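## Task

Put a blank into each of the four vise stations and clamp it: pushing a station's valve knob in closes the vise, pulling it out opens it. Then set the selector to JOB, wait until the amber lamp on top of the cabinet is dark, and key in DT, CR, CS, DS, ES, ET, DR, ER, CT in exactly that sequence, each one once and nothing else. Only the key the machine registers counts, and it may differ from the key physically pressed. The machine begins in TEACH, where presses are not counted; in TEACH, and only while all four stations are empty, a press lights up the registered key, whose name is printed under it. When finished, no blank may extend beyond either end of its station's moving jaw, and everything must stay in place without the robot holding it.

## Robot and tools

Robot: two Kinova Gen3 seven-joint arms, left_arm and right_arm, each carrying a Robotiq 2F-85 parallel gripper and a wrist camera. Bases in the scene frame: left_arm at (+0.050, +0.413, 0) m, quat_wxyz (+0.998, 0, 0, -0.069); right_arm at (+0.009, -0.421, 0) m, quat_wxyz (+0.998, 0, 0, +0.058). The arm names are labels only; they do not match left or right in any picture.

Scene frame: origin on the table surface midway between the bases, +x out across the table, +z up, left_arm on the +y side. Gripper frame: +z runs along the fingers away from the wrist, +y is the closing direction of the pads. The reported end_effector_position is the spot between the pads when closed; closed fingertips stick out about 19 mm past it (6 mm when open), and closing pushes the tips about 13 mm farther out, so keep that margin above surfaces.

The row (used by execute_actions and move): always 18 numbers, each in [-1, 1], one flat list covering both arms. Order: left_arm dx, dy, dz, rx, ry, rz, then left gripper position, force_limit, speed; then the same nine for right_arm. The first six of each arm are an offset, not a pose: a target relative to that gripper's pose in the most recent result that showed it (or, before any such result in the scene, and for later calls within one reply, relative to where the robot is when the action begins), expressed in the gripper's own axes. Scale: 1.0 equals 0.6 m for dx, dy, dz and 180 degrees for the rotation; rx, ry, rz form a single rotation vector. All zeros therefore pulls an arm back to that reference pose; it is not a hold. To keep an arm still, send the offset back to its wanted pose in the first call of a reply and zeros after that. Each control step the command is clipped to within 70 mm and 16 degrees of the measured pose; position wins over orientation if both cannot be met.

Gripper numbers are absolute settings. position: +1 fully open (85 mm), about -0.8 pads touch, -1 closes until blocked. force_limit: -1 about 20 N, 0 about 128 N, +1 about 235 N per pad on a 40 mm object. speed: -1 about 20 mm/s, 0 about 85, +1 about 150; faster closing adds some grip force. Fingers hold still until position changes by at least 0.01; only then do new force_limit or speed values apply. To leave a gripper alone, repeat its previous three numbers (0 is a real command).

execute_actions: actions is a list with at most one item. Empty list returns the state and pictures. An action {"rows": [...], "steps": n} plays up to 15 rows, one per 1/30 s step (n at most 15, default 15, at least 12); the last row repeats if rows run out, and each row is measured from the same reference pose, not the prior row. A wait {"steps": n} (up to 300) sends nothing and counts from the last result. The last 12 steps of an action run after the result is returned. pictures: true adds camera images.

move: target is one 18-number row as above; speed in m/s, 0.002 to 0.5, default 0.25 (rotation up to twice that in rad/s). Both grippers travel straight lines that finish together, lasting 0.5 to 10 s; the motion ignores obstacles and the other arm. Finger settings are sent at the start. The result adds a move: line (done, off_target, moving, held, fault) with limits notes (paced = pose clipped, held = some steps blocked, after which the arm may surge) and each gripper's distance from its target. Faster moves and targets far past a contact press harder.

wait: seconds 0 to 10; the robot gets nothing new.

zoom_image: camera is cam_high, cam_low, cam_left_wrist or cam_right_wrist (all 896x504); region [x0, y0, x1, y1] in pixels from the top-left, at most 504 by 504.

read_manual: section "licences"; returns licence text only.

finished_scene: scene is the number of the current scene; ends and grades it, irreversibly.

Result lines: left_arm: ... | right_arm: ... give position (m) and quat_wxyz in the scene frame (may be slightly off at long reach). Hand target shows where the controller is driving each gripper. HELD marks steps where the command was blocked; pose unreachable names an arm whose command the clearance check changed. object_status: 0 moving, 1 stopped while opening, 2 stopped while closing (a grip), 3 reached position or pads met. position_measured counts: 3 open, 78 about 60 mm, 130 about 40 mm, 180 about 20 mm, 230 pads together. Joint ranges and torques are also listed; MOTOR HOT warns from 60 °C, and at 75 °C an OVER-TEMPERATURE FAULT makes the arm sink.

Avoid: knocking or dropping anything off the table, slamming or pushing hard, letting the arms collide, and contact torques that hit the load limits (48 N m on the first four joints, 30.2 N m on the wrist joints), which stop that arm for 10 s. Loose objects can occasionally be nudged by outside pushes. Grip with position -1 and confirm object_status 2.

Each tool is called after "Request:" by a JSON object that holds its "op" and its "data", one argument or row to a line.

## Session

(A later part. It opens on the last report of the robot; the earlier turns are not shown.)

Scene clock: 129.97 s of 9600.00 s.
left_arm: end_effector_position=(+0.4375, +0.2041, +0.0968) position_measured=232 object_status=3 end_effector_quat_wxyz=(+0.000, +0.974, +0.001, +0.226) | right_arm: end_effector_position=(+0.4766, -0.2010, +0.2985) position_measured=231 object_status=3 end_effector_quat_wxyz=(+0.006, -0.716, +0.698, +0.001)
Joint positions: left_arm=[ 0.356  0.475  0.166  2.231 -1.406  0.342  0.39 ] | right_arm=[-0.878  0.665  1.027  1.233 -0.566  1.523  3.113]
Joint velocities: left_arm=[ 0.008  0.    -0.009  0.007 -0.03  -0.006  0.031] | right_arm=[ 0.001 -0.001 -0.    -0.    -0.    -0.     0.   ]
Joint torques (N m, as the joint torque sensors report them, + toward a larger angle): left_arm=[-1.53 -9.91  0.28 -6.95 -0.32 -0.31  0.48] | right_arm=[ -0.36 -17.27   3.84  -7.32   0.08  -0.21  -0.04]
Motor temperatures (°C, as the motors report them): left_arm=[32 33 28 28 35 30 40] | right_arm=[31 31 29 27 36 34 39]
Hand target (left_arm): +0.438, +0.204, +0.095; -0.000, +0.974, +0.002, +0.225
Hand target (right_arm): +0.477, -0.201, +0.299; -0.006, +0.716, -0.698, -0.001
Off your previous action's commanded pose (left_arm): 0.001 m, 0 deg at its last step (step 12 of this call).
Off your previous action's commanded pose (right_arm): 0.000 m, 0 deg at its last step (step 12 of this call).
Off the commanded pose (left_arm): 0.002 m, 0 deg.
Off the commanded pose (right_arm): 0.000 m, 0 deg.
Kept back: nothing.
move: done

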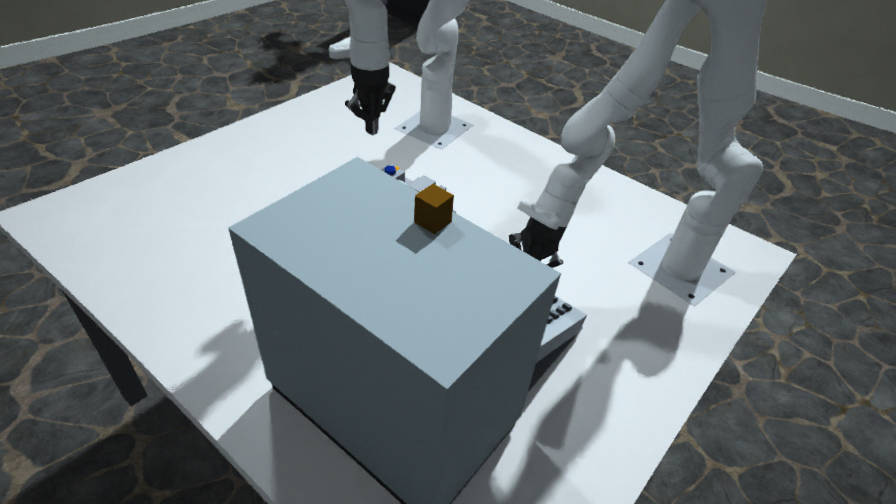

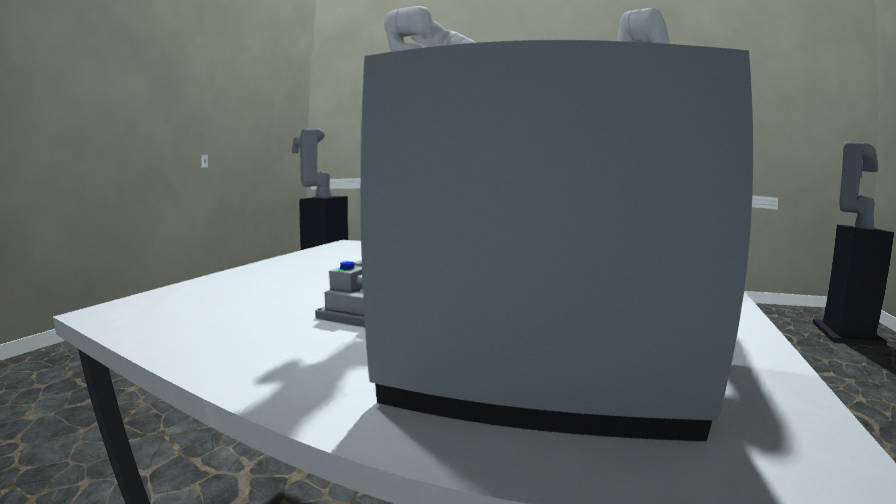

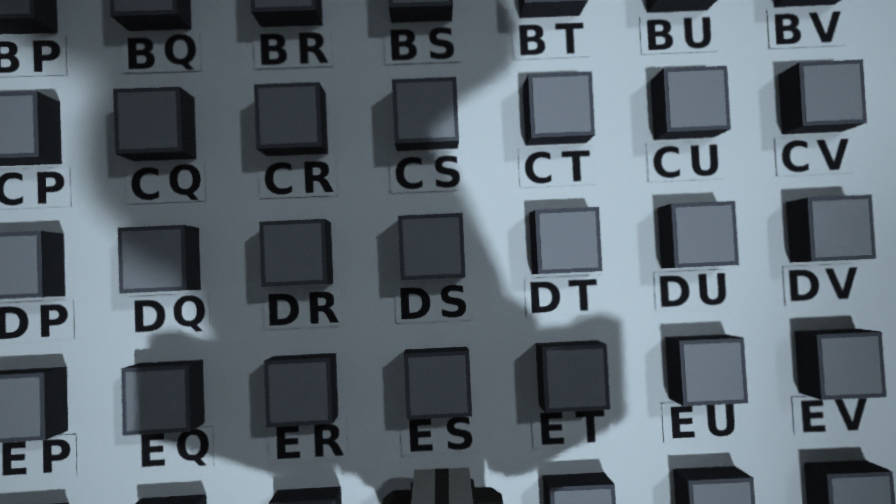

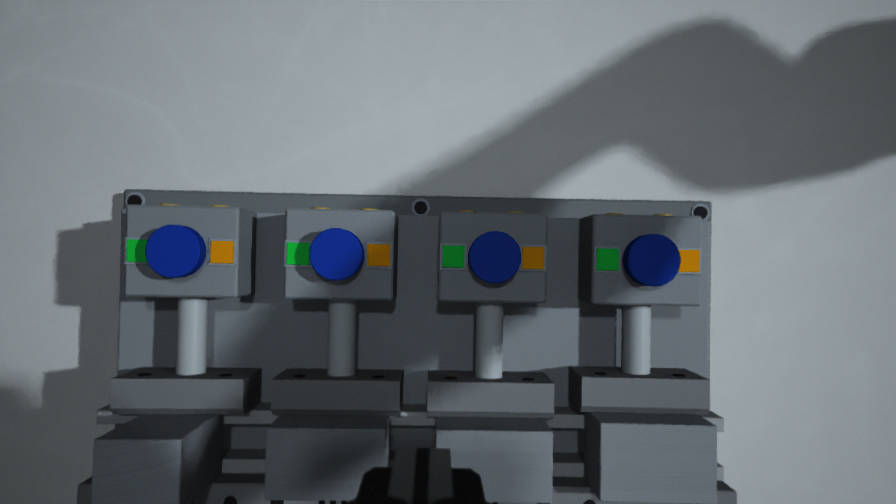

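FT.

Request:
{"op": "execute_actions", "data": {
  "actions": [
    {"rows":[[0,0,-0.009,0,0,0,-1,0,0,0,0,0,0,0,0,-1,-0.5,0.5],[0,0,-0.018,0,0,0,-1,0,0,0,0,0,0,0,0,-1,-0.5,0.5],[0,0,-0.018,0,0,0,-1,0,0,0,0,0,0,0,0,-1,-0.5,0.5],[0,0,-0.018,0,0,0,-1,0,0,0,0,0,0,0,0,-1,-0.5,0.5],[0.0005,0.0565,-0.018,0,0,0,-1,0,0,0,0,0,0,0,0,-1,-0.5,0.5]],"steps":15}
  ]
}}

Request:
{"op": "move", "data": {
  "target": [0,0,0.022,0,0,0,-1,0,0, 0,0,0,0,0,0,-1,-0.5,0.5],
  "speed": 0.025
}}

Scene clock: 130.60 s of 9600.00 s.
left_arm: end_effector_position=(+0.4365, +0.2042, +0.1013) position_measured=232 object_status=3 end_effector_quat_wxyz=(+0.001, +0.974, +0.002, +0.228) | right_arm: end_effector_position=(+0.4766, -0.2010, +0.2985) position_measured=231 object_status=3 end_effector_quat_wxyz=(+0.006, -0.716, +0.698, +0.001)
Joint positions: left_arm=[ 0.353  0.462  0.173  2.234 -1.39   0.346  0.375] | right_arm=[-0.878  0.665  1.027  1.233 -0.566  1.523  3.113]
Joint velocities: left_arm=[-0.06  -0.19   0.14   0.036  0.35   0.096 -0.318] | right_arm=[-0.  0. -0.  0.  0.  0.  0.]
Joint torques (N m, as the joint torque sensors report them, + toward a larger angle): left_arm=[  0.38 -13.74   0.6   -3.92  -0.13   0.36   0.23] | right_arm=[ -0.32 -17.38   3.93  -7.42  -0.06  -0.17   0.1 ]
Motor temperatures (°C, as the motors report them): left_arm=[32 33 28 28 35 30 40] | right_arm=[31 31 29 27 36 34 39]
Steps of this call (steps 1 to 16: nothing new was sent; steps 17 to 19: the first 3 steps of this action). Readings (end_effector_position | what the end effector reports):
17: left_arm (+0.4374, +0.2041, +0.0973) | right_arm (+0.4766, -0.2010, +0.2985) | left_arm position_measured=232 object_status=3 | right_arm position_measured=231 object_status=3
18: left_arm (+0.4371, +0.2042, +0.0990) | right_arm (+0.4766, -0.2010, +0.2985) | left_arm position_measured=232 object_status=3 | right_arm position_measured=231 object_status=3
19: the state above

Scene clock: 131.93 s of 9600.00 s.
left_arm: end_effector_position=(+0.4381, +0.1703, +0.0968) position_measured=232 object_status=3 end_effector_quat_wxyz=(+0.001, +0.974, +0.001, +0.227) | right_arm: end_effector_position=(+0.4767, -0.2010, +0.2985) position_measured=231 object_status=3 end_effector_quat_wxyz=(+0.006, -0.716, +0.698, +0.001)
Joint positions: left_arm=[ 0.4    0.51   0.217  2.162 -1.309  0.411  0.351] | right_arm=[-0.878  0.665  1.027  1.233 -0.566  1.523  3.113]
Joint velocities: left_arm=[ 0.006 -0.001 -0.006  0.004 -0.017 -0.003  0.018] | right_arm=[ 0.002  0.     0.     0.    -0.    -0.    -0.   ]
Joint torques (N m, as the joint torque sensors report them, + toward a larger angle): left_arm=[ -1.01 -11.73  -0.11  -6.11  -0.77  -0.28   0.11] | right_arm=[ -0.3  -17.32   3.83  -7.21  -0.01  -0.31  -0.03]
Motor temperatures (°C, as the motors report them): left_arm=[32 33 28 28 35 30 40] | right_arm=[31 31 29 27 36 34 39]
Hand target (left_arm): +0.439, +0.170, +0.095; +0.000, +0.974, +0.001, +0.226
Hand target (right_arm): +0.477, -0.201, +0.299; -0.006, +0.716, -0.698, -0.001
Off your previous action's commanded pose (left_arm): 0.001 m, 0 deg at its last step (step 12 of this call).
Off your previous action's commanded pose (right_arm): 0.000 m, 0 deg at its last step (step 12 of this call).
Off the commanded pose (left_arm): 0.002 m, 0 deg.
Off the commanded pose (right_arm): 0.000 m, 0 deg.
Kept back: nothing.
move: done

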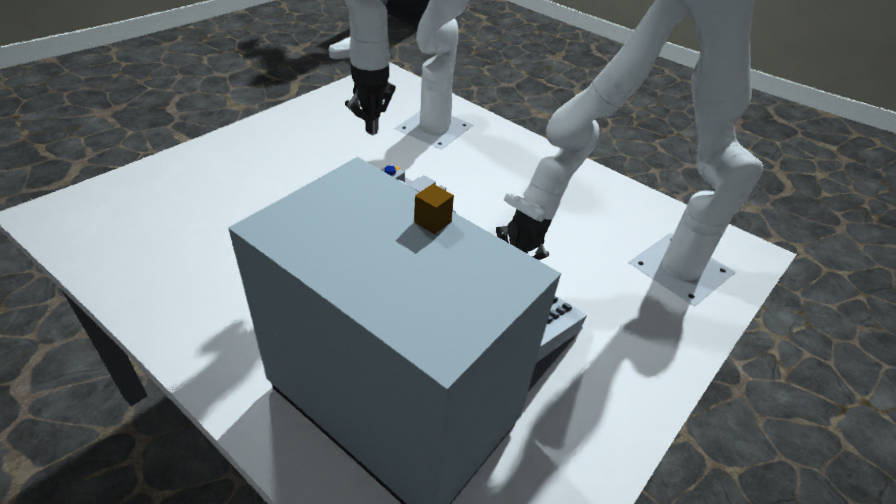

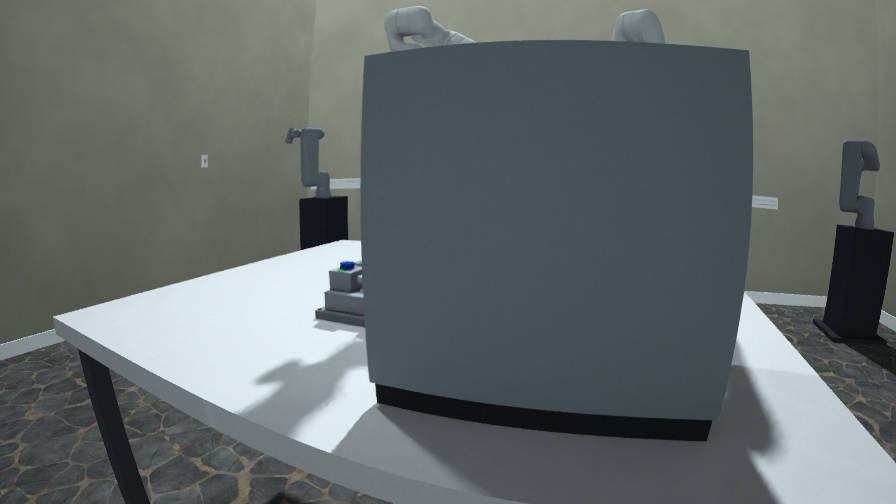

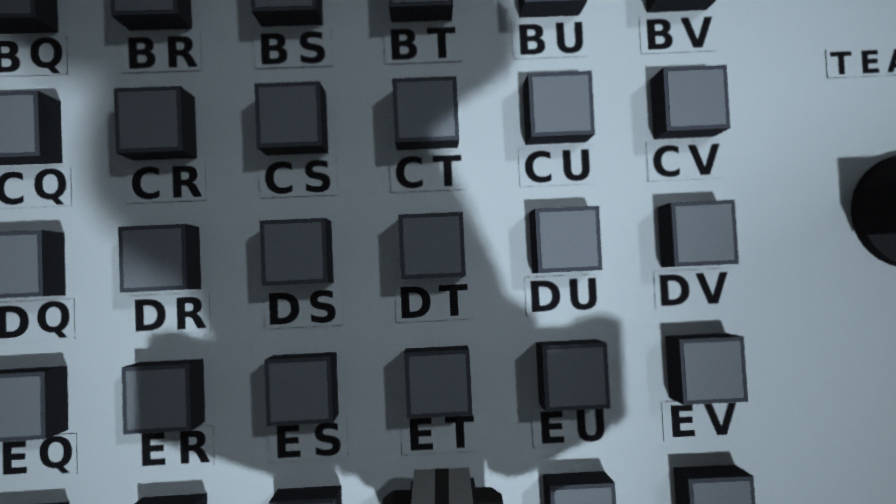

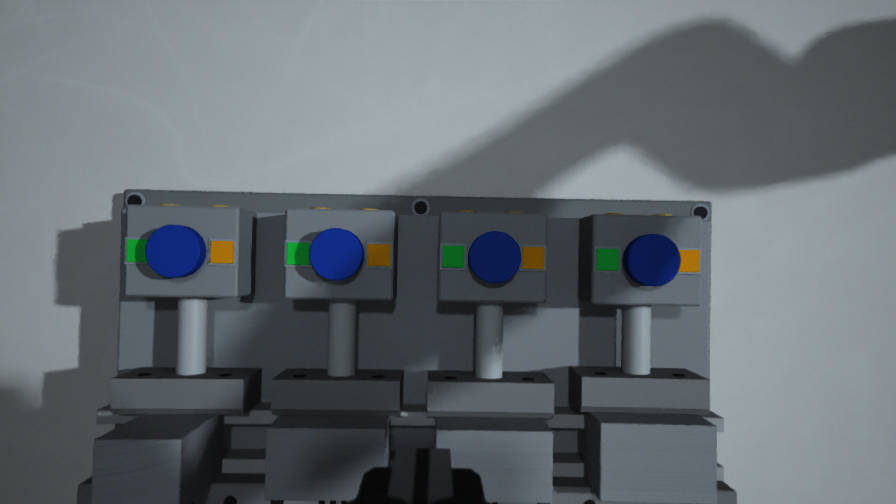

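Request:
{"op": "execute_actions", "data": {
  "actions": []
}}

Scene clock: 133.10 s of 9600.00 s.
left_arm: end_effector_position=(+0.4381, +0.1703, +0.0968) position_measured=232 object_status=3 end_effector_quat_wxyz=(+0.001, +0.974, +0.001, +0.227) | right_arm: end_effector_position=(+0.4767, -0.2010, +0.2985) position_measured=231 object_status=3 end_effector_quat_wxyz=(+0.006, -0.716, +0.698, +0.001)
Joint positions: left_arm=[ 0.4    0.51   0.216  2.163 -1.31   0.411  0.353] | right_arm=[-0.878  0.665  1.027  1.233 -0.566  1.523  3.113]
Joint velocities: left_arm=[-0.     0.     0.    -0.     0.    -0.002 -0.   ] | right_arm=[ 0.    -0.     0.001  0.001  0.001 -0.    -0.   ]
Joint torques (N m, as the joint torque sensors report them, + toward a larger angle): left_arm=[ -0.71 -11.74   0.37  -6.08  -0.58  -0.46   0.24] | right_arm=[ -0.17 -17.42   3.92  -7.36   0.03  -0.25  -0.08]
Motor temperatures (°C, as the motors report them): left_arm=[32 33 28 28 35 30 40] | right_arm=[31 31 29 27 36 34 39]
Hand target (left_arm): +0.439, +0.170, +0.095; +0.000, +0.974, +0.001, +0.226
Hand target (right_arm): +0.477, -0.201, +0.299; -0.006, +0.716, -0.698, -0.001
Off the commanded pose (left_arm): 0.002 m, 0 deg.
Off the commanded pose (right_arm): 0.000 m, 0 deg.
Kept back: nothing.
Steps of this call (steps 1 to 35: nothing new was sent). Readings (end_effector_position | what the end effector reports):
1: left_arm (+0.4381, +0.1703, +0.0968) | right_arm (+0.4767, -0.2010, +0.2985) | left_arm position_measured=232 object_status=3 | right_arm position_measured=231 object_status=3
2: left_arm (+0.4381, +0.1703, +0.0968) | right_arm (+0.4767, -0.2010, +0.2985) | left_arm position_measured=232 object_status=3 | right_arm position_measured=231 object_status=3
4: left_arm (+0.4381, +0.1703, +0.0968) | right_arm (+0.4767, -0.2010, +0.2985) | left_arm position_measured=232 object_status=3 | right_arm position_measured=231 object_status=3
8: left_arm (+0.4381, +0.1703, +0.0968) | right_arm (+0.4767, -0.2010, +0.2985) | left_arm position_measured=232 object_status=3 | right_arm position_measured=231 object_status=3
35: the state above

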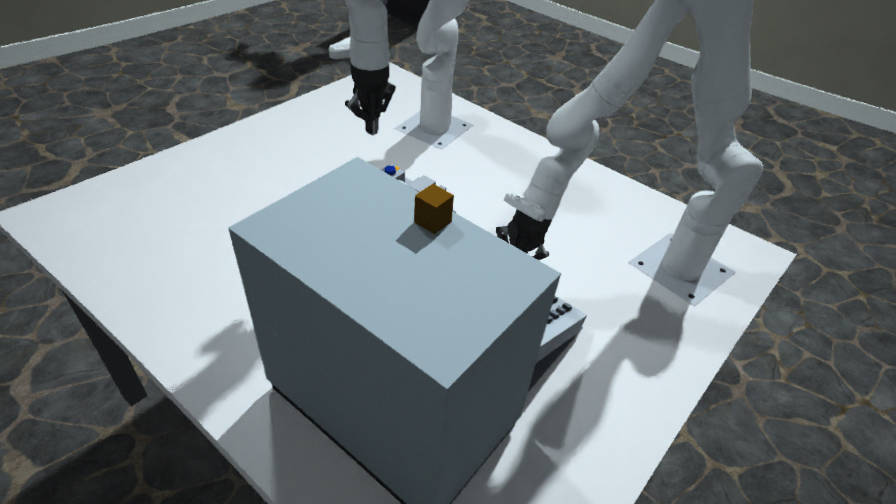

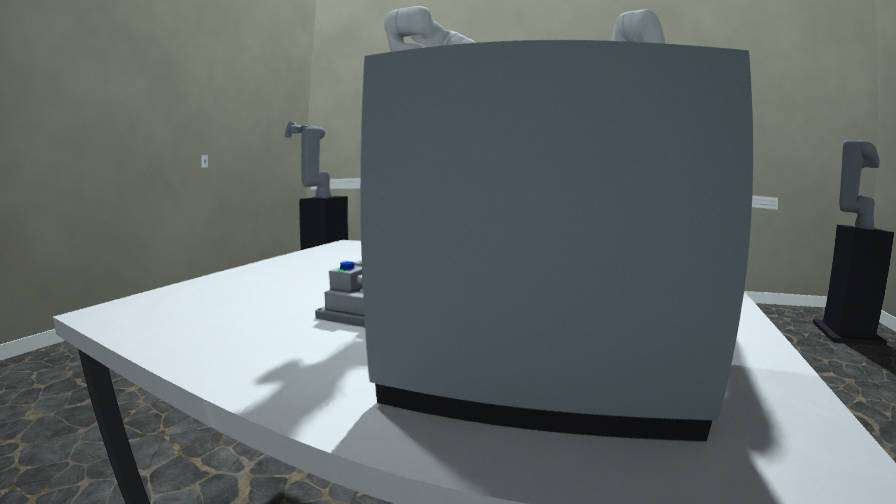

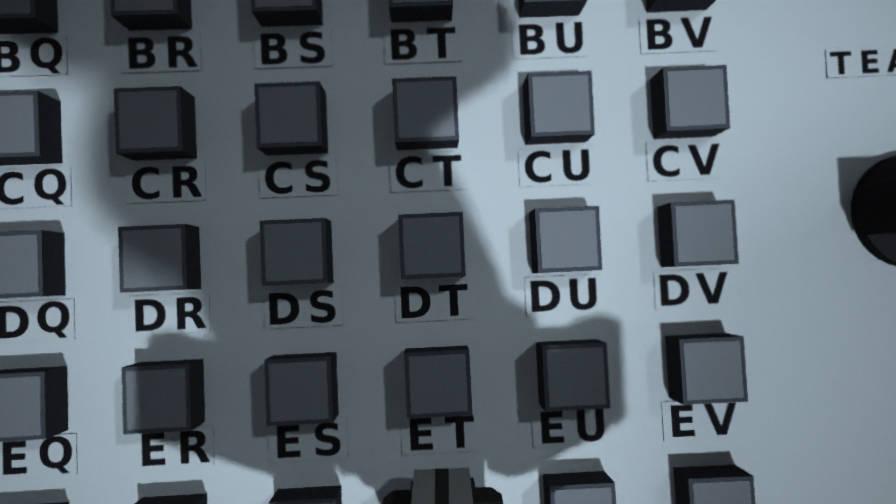

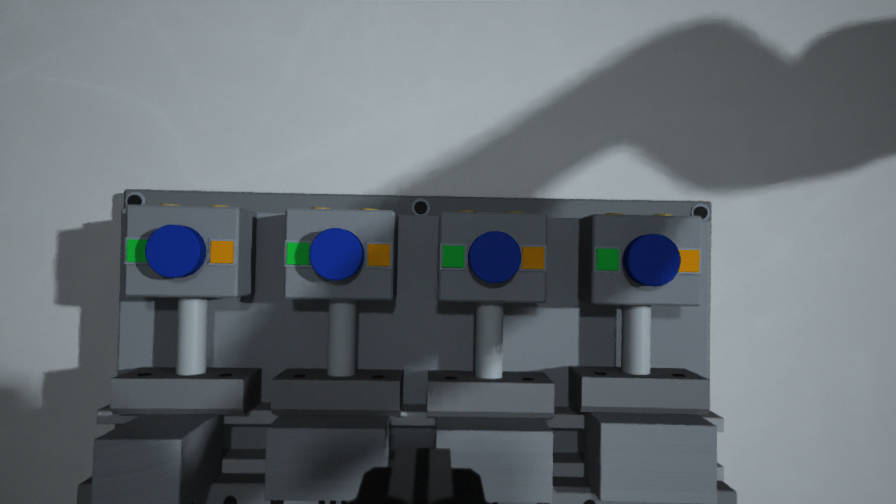

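Request:
{"op": "execute_actions", "data": {
  "actions": [
    {"rows":[[0,0,-0.01,0,0,0,-1,0,0,0,0,0,0,0,0,-1,-0.5,0.5],[0,0,-0.02,0,0,0,-1,0,0,0,0,0,0,0,0,-1,-0.5,0.5]],"steps":12}
  ]
}}

Request:
{"op": "move", "data": {
  "target": [0.055,-0.116,0,0,0,0,-1,0,0,0,0,0,0,0,0,-1,-0.5,0.5],
  "speed": 0.15
}}

Request:
{"op": "move", "data": {
  "target": [0,0,0.0225,0,0,0,-1,0,0,0,0,0,0,0,0,-1,-0.5,0.5],
  "speed": 0.025
}}

Scene clock: 133.87 s of 9600.00 s.
left_arm: end_effector_position=(+0.4381, +0.1703, +0.0968) position_measured=232 object_status=3 end_effector_quat_wxyz=(+0.001, +0.974, +0.001, +0.227) | right_arm: end_effector_position=(+0.4767, -0.2010, +0.2985) position_measured=231 object_status=3 end_effector_quat_wxyz=(+0.006, -0.716, +0.698, +0.001)
Joint positions: left_arm=[ 0.4    0.51   0.216  2.163 -1.31   0.411  0.353] | right_arm=[-0.878  0.665  1.027  1.233 -0.566  1.523  3.113]
Joint velocities: left_arm=[-0.001 -0.001 -0.     0.     0.001  0.001 -0.001] | right_arm=[-0.001 -0.    -0.    -0.    -0.     0.    -0.   ]
Joint torques (N m, as the joint torque sensors report them, + toward a larger angle): left_arm=[ -0.85 -11.51   0.17  -6.14  -0.57  -0.44   0.26] | right_arm=[ -0.34 -17.29   3.88  -7.33   0.09  -0.22   0.04]
Motor temperatures (°C, as the motors report them): left_arm=[32 33 28 28 35 30 40] | right_arm=[31 31 29 27 36 34 39]
Kept back: the last 12 steps of this action.
Steps of this call (steps 1 to 23: nothing new was sent). Readings (end_effector_position | what the end effector reports):
1: left_arm (+0.4381, +0.1703, +0.0968) | right_arm (+0.4767, -0.2010, +0.2985) | left_arm position_measured=232 object_status=3 | right_arm position_measured=231 object_status=3
2: left_arm (+0.4381, +0.1703, +0.0968) | right_arm (+0.4767, -0.2010, +0.2985) | left_arm position_measured=232 object_status=3 | right_arm position_measured=231 object_status=3
4: left_arm (+0.4381, +0.1703, +0.0968) | right_arm (+0.4767, -0.2010, +0.2985) | left_arm position_measured=232 object_status=3 | right_arm position_measured=231 object_status=3
8: left_arm (+0.4381, +0.1703, +0.0968) | right_arm (+0.4767, -0.2010, +0.2985) | left_arm position_measured=232 object_status=3 | right_arm position_measured=231 object_status=3
23: the state above

Scene clock: 135.27 s of 9600.00 s.
left_arm: end_effector_position=(+0.4611, +0.2390, +0.1210) position_measured=232 object_status=3 end_effector_quat_wxyz=(+0.001, +0.974, +0.000, +0.227) | right_arm: end_effector_position=(+0.4767, -0.2010, +0.2985) position_measured=231 object_status=3 end_effector_quat_wxyz=(+0.006, -0.716, +0.698, +0.001)
Joint positions: left_arm=[ 0.172  0.412  0.232  2.216 -1.239  0.324  0.091] | right_arm=[-0.878  0.665  1.027  1.233 -0.566  1.523  3.113]
Joint velocities: left_arm=[-0.026 -0.002  0.013 -0.006  0.033  0.006 -0.039] | right_arm=[ 0.003  0.001  0.     0.     0.001 -0.    -0.   ]
Joint torques (N m, as the joint torque sensors report them, + toward a larger angle): left_arm=[  0.06 -14.02   1.77  -5.14  -0.2   -0.16   0.09] | right_arm=[ -0.27 -17.35   3.88  -7.47   0.03  -0.25  -0.07]
Motor temperatures (°C, as the motors report them): left_arm=[32 33 28 28 35 30 40] | right_arm=[31 31 29 27 36 34 39]
Hand target (left_arm): +0.462, +0.240, +0.121; +0.001, +0.974, +0.001, +0.227
Hand target (right_arm): +0.477, -0.201, +0.299; -0.006, +0.716, -0.698, -0.001
Off your previous action's commanded pose (left_arm): 0.000 m, 0 deg at its last step (step 12 of this call).
Off your previous action's commanded pose (right_arm): 0.000 m, 0 deg at its last step (step 12 of this call).
Off the commanded pose (left_arm): 0.001 m, 0 deg.
Off the commanded pose (right_arm): 0.000 m, 0 deg.
Kept back: nothing.
move: done

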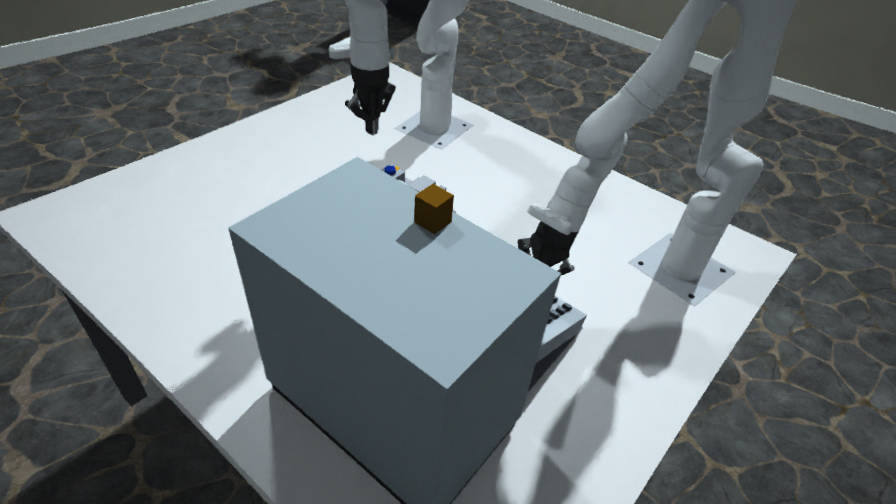

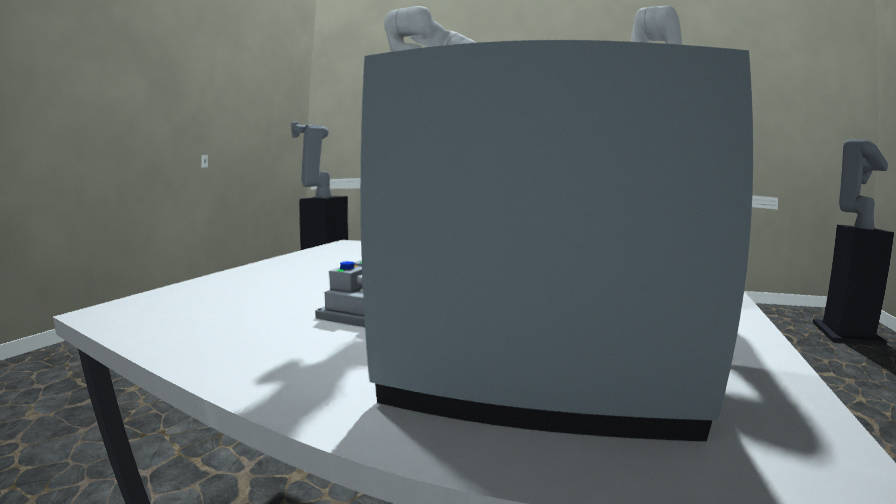

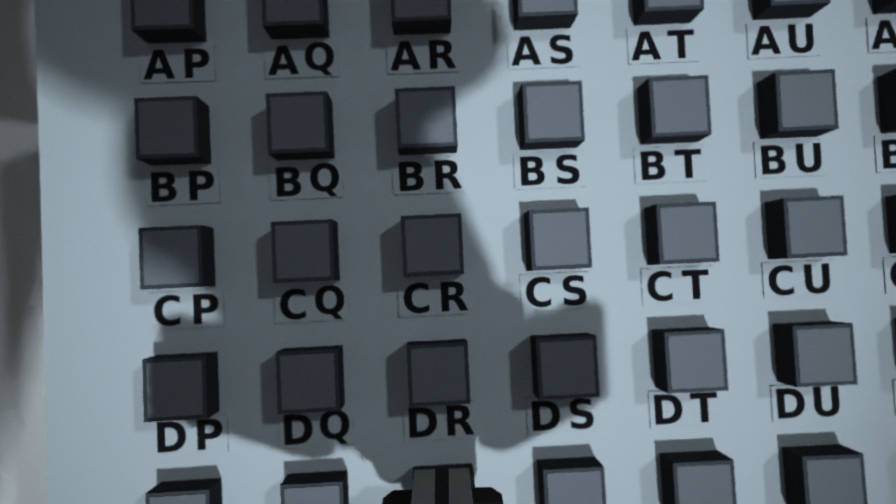

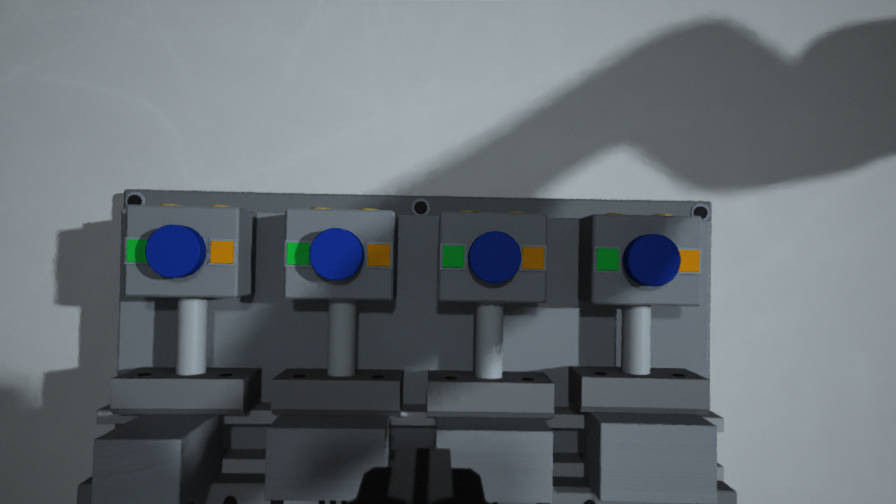

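Scene clock: 136.03 s of 9600.00 s.
left_arm: end_effector_position=(+0.4661, +0.2390, +0.1109) position_measured=232 object_status=3 end_effector_quat_wxyz=(+0.001, +0.974, -0.000, +0.228) | right_arm: end_effector_position=(+0.4767, -0.2010, +0.2985) position_measured=231 object_status=3 end_effector_quat_wxyz=(+0.006, -0.716, +0.698, +0.001)
Joint positions: left_arm=[ 0.206  0.441  0.182  2.214 -1.323  0.296  0.172] | right_arm=[-0.878  0.665  1.027  1.233 -0.566  1.523  3.113]
Joint velocities: left_arm=[ 0.014 -0.001 -0.016  0.006 -0.034 -0.009  0.036] | right_arm=[-0.001  0.    -0.001  0.     0.    -0.     0.   ]
Joint torques (N m, as the joint torque sensors report them, + toward a larger angle): left_arm=[-0.68 -9.9   0.   -6.63 -0.6  -0.61 -0.12] | right_arm=[ -0.2  -17.41   4.06  -7.24   0.14  -0.21  -0.03]
Motor temperatures (°C, as the motors report them): left_arm=[32 33 28 28 35 30 40] | right_arm=[31 31 29 27 36 34 39]
Hand target (left_arm): +0.467, +0.239, +0.109; +0.001, +0.974, +0.000, +0.227
Hand target (right_arm): +0.477, -0.201, +0.299; -0.006, +0.716, -0.698, -0.001
Off the commanded pose (left_arm): 0.002 m, 0 deg.
Off the commanded pose (right_arm): 0.000 m, 0 deg.
Kept back: nothing.
move: done

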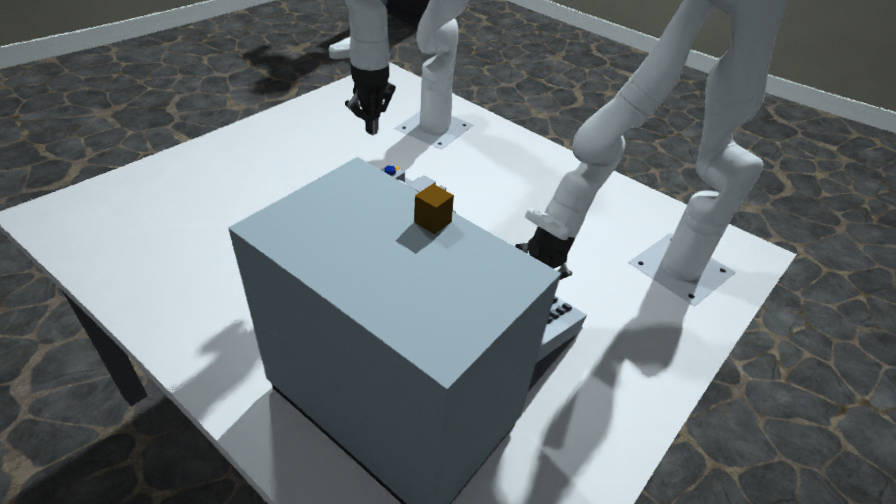

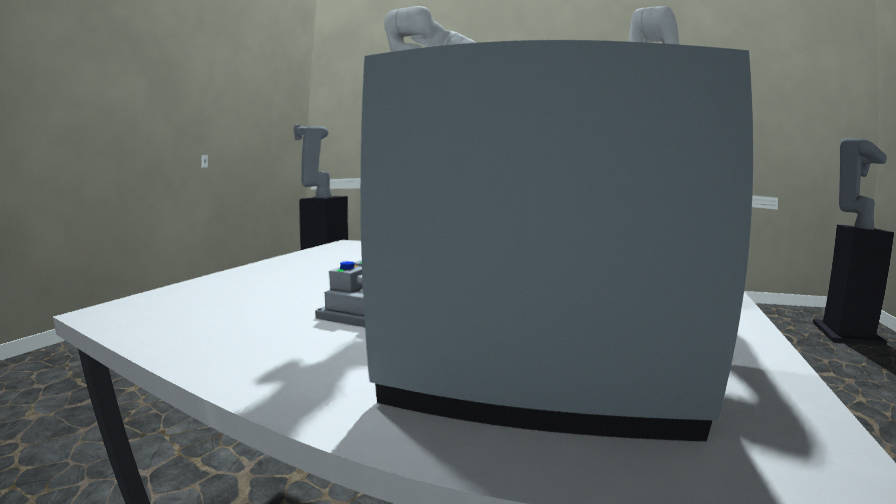

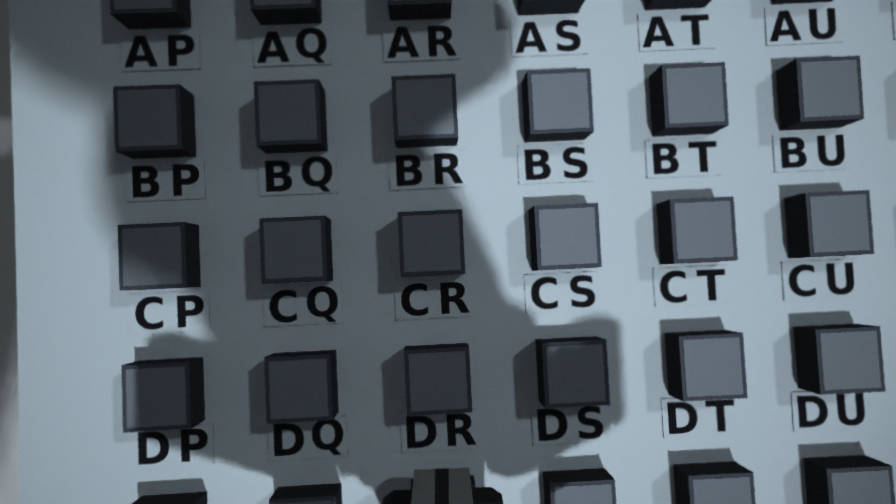

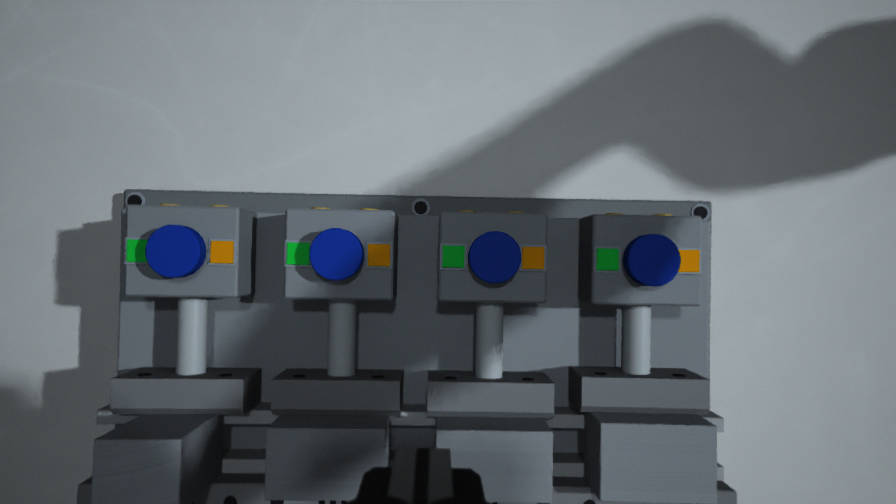

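Request:
{"op": "execute_actions", "data": {
  "actions": [
    {"rows":[[0,0,-0.009,0,0,0,-1,0,0,0,0,0,0,0,0,-1,-0.5,0.5],[0,0,-0.018,0,0,0,-1,0,0,0,0,0,0,0,0,-1,-0.5,0.5],[0,0,-0.018,0,0,0,-1,0,0,0,0,0,0,0,0,-1,-0.5,0.5],[0,0,-0.018,0,0,0,-1,0,0,0,0,0,0,0,0,-1,-0.5,0.5],[-0.057,0.002,-0.018,0,0,0,-1,0,0,0,0,0,0,0,0,-1,-0.5,0.5]],"steps":15}
  ]
}}

Request:
{"op": "move", "data": {
  "target": [0,0,0.0205,0,0,0,-1,0,0,0,0,0,0,0,0,-1,-0.5,0.5],
  "speed": 0.025
}}

Scene clock: 136.60 s of 9600.00 s.
left_arm: end_effector_position=(+0.4652, +0.2394, +0.1154) position_measured=232 object_status=3 end_effector_quat_wxyz=(+0.002, +0.973, +0.000, +0.230) | right_arm: end_effector_position=(+0.4767, -0.2010, +0.2985) position_measured=231 object_status=3 end_effector_quat_wxyz=(+0.006, -0.716, +0.698, +0.001)
Joint positions: left_arm=[ 0.2    0.429  0.19   2.218 -1.308  0.3    0.158] | right_arm=[-0.878  0.665  1.027  1.233 -0.566  1.523  3.113]
Joint velocities: left_arm=[-0.105 -0.188  0.18   0.039  0.336  0.118 -0.311] | right_arm=[-0.002 -0.001  0.     0.001  0.    -0.    -0.001]
Joint torques (N m, as the joint torque sensors report them, + toward a larger angle): left_arm=[ -0.14 -14.24   0.8   -4.7    0.4    0.22   0.27] | right_arm=[ -0.22 -17.34   3.97  -7.43   0.02  -0.14   0.  ]
Motor temperatures (°C, as the motors report them): left_arm=[32 33 28 28 35 30 40] | right_arm=[31 31 29 27 36 34 39]
Steps of this call (steps 1 to 14: nothing new was sent; steps 15 to 17: the first 3 steps of this action). Readings (end_effector_position | what the end effector reports):
15: left_arm (+0.4661, +0.2390, +0.1114) | right_arm (+0.4767, -0.2010, +0.2985) | left_arm position_measured=232 object_status=3 | right_arm position_measured=231 object_status=3
16: left_arm (+0.4659, +0.2392, +0.1131) | right_arm (+0.4767, -0.2010, +0.2985) | left_arm position_measured=232 object_status=3 | right_arm position_measured=231 object_status=3
17: the state above

Scene clock: 137.90 s of 9600.00 s.
left_arm: end_effector_position=(+0.4358, +0.2386, +0.0965) position_measured=232 object_status=3 end_effector_quat_wxyz=(+0.000, +0.974, +0.001, +0.225) | right_arm: end_effector_position=(+0.4767, -0.2010, +0.2985) position_measured=231 object_status=3 end_effector_quat_wxyz=(+0.006, -0.716, +0.698, +0.001)
Joint positions: left_arm=[ 0.322  0.444  0.091  2.297 -1.562  0.265  0.472] | right_arm=[-0.878  0.665  1.027  1.233 -0.566  1.523  3.113]
Joint velocities: left_arm=[ 0.011 -0.002 -0.012  0.009 -0.072 -0.005  0.075] | right_arm=[ 0.    -0.     0.     0.001 -0.     0.     0.   ]
Joint torques (N m, as the joint torque sensors report them, + toward a larger angle): left_arm=[-1.09 -9.22 -0.27 -7.17 -0.34 -0.11 -0.2 ] | right_arm=[ -0.13 -17.39   3.99  -7.47   0.08  -0.21   0.04]
Motor temperatures (°C, as the motors report them): left_arm=[32 33 28 28 35 30 40] | right_arm=[31 31 29 27 36 34 39]
Hand target (left_arm): +0.437, +0.239, +0.095; -0.000, +0.974, +0.001, +0.224
Hand target (right_arm): +0.477, -0.201, +0.299; -0.006, +0.716, -0.698, -0.001
Off your previous action's commanded pose (left_arm): 0.001 m, 1 deg at its last step (step 12 of this call).
Off your previous action's commanded pose (right_arm): 0.000 m, 0 deg at its last step (step 12 of this call).
Off the commanded pose (left_arm): 0.002 m, 0 deg.
Off the commanded pose (right_arm): 0.000 m, 0 deg.
Kept back: nothing.
move: done

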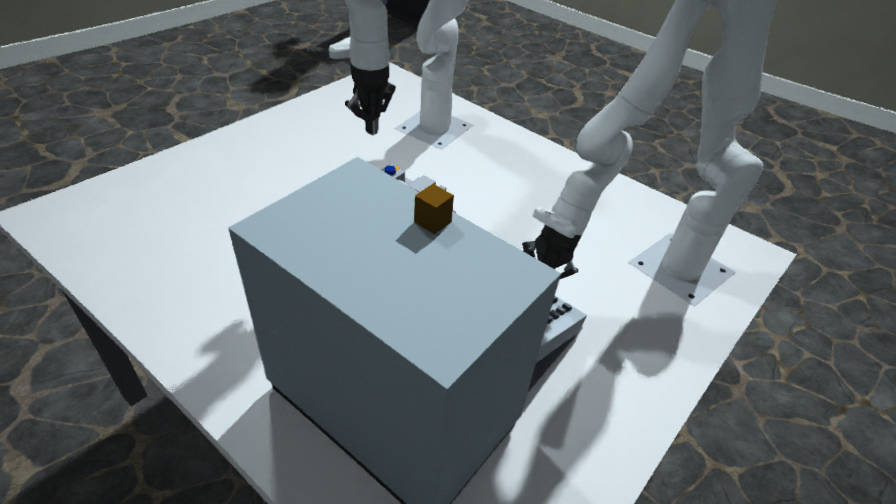

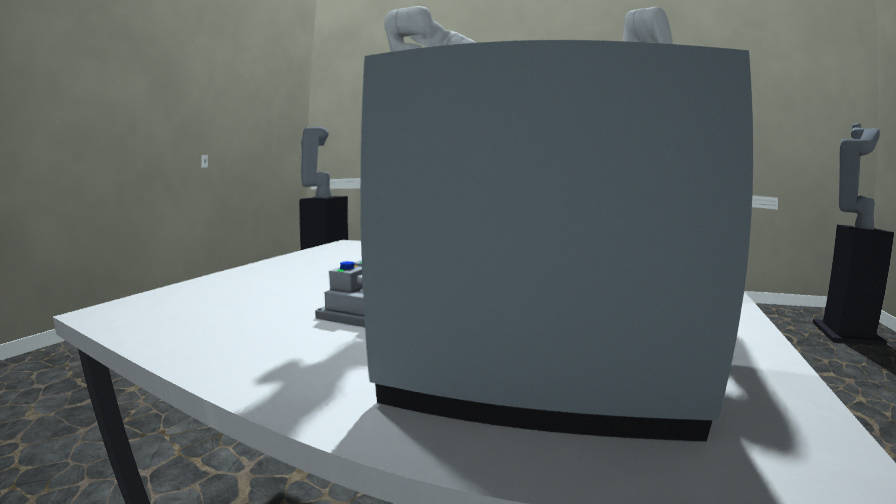

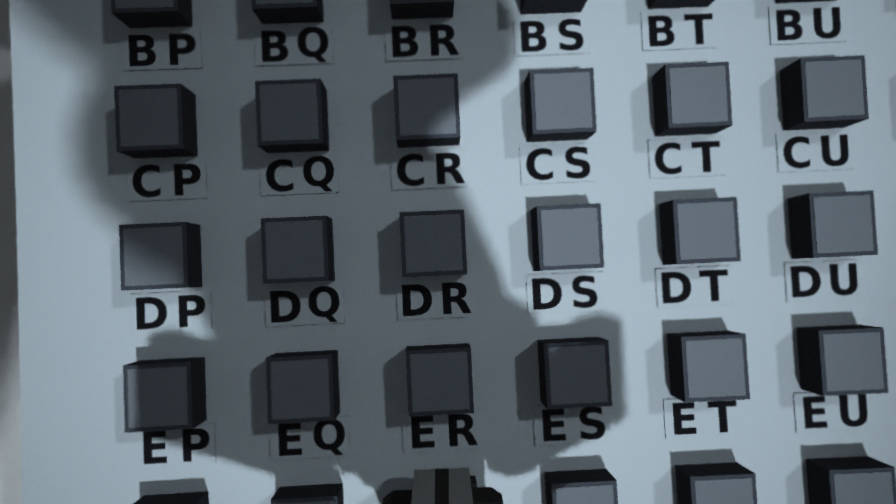

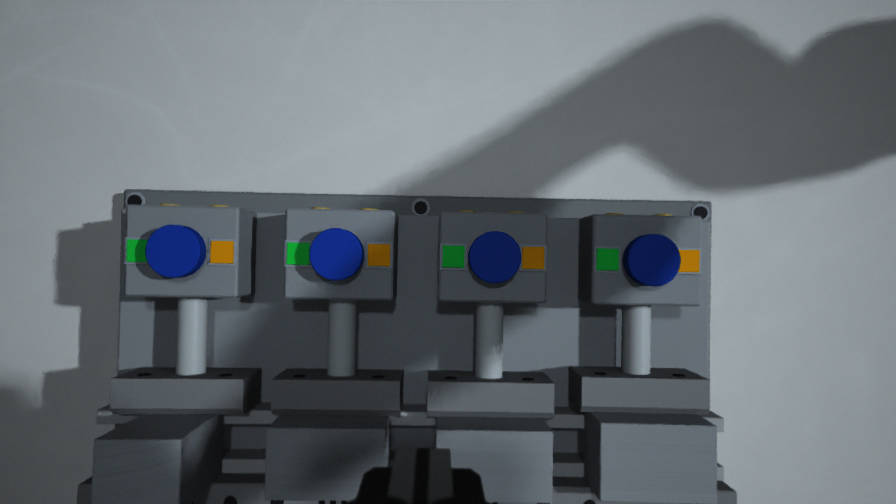

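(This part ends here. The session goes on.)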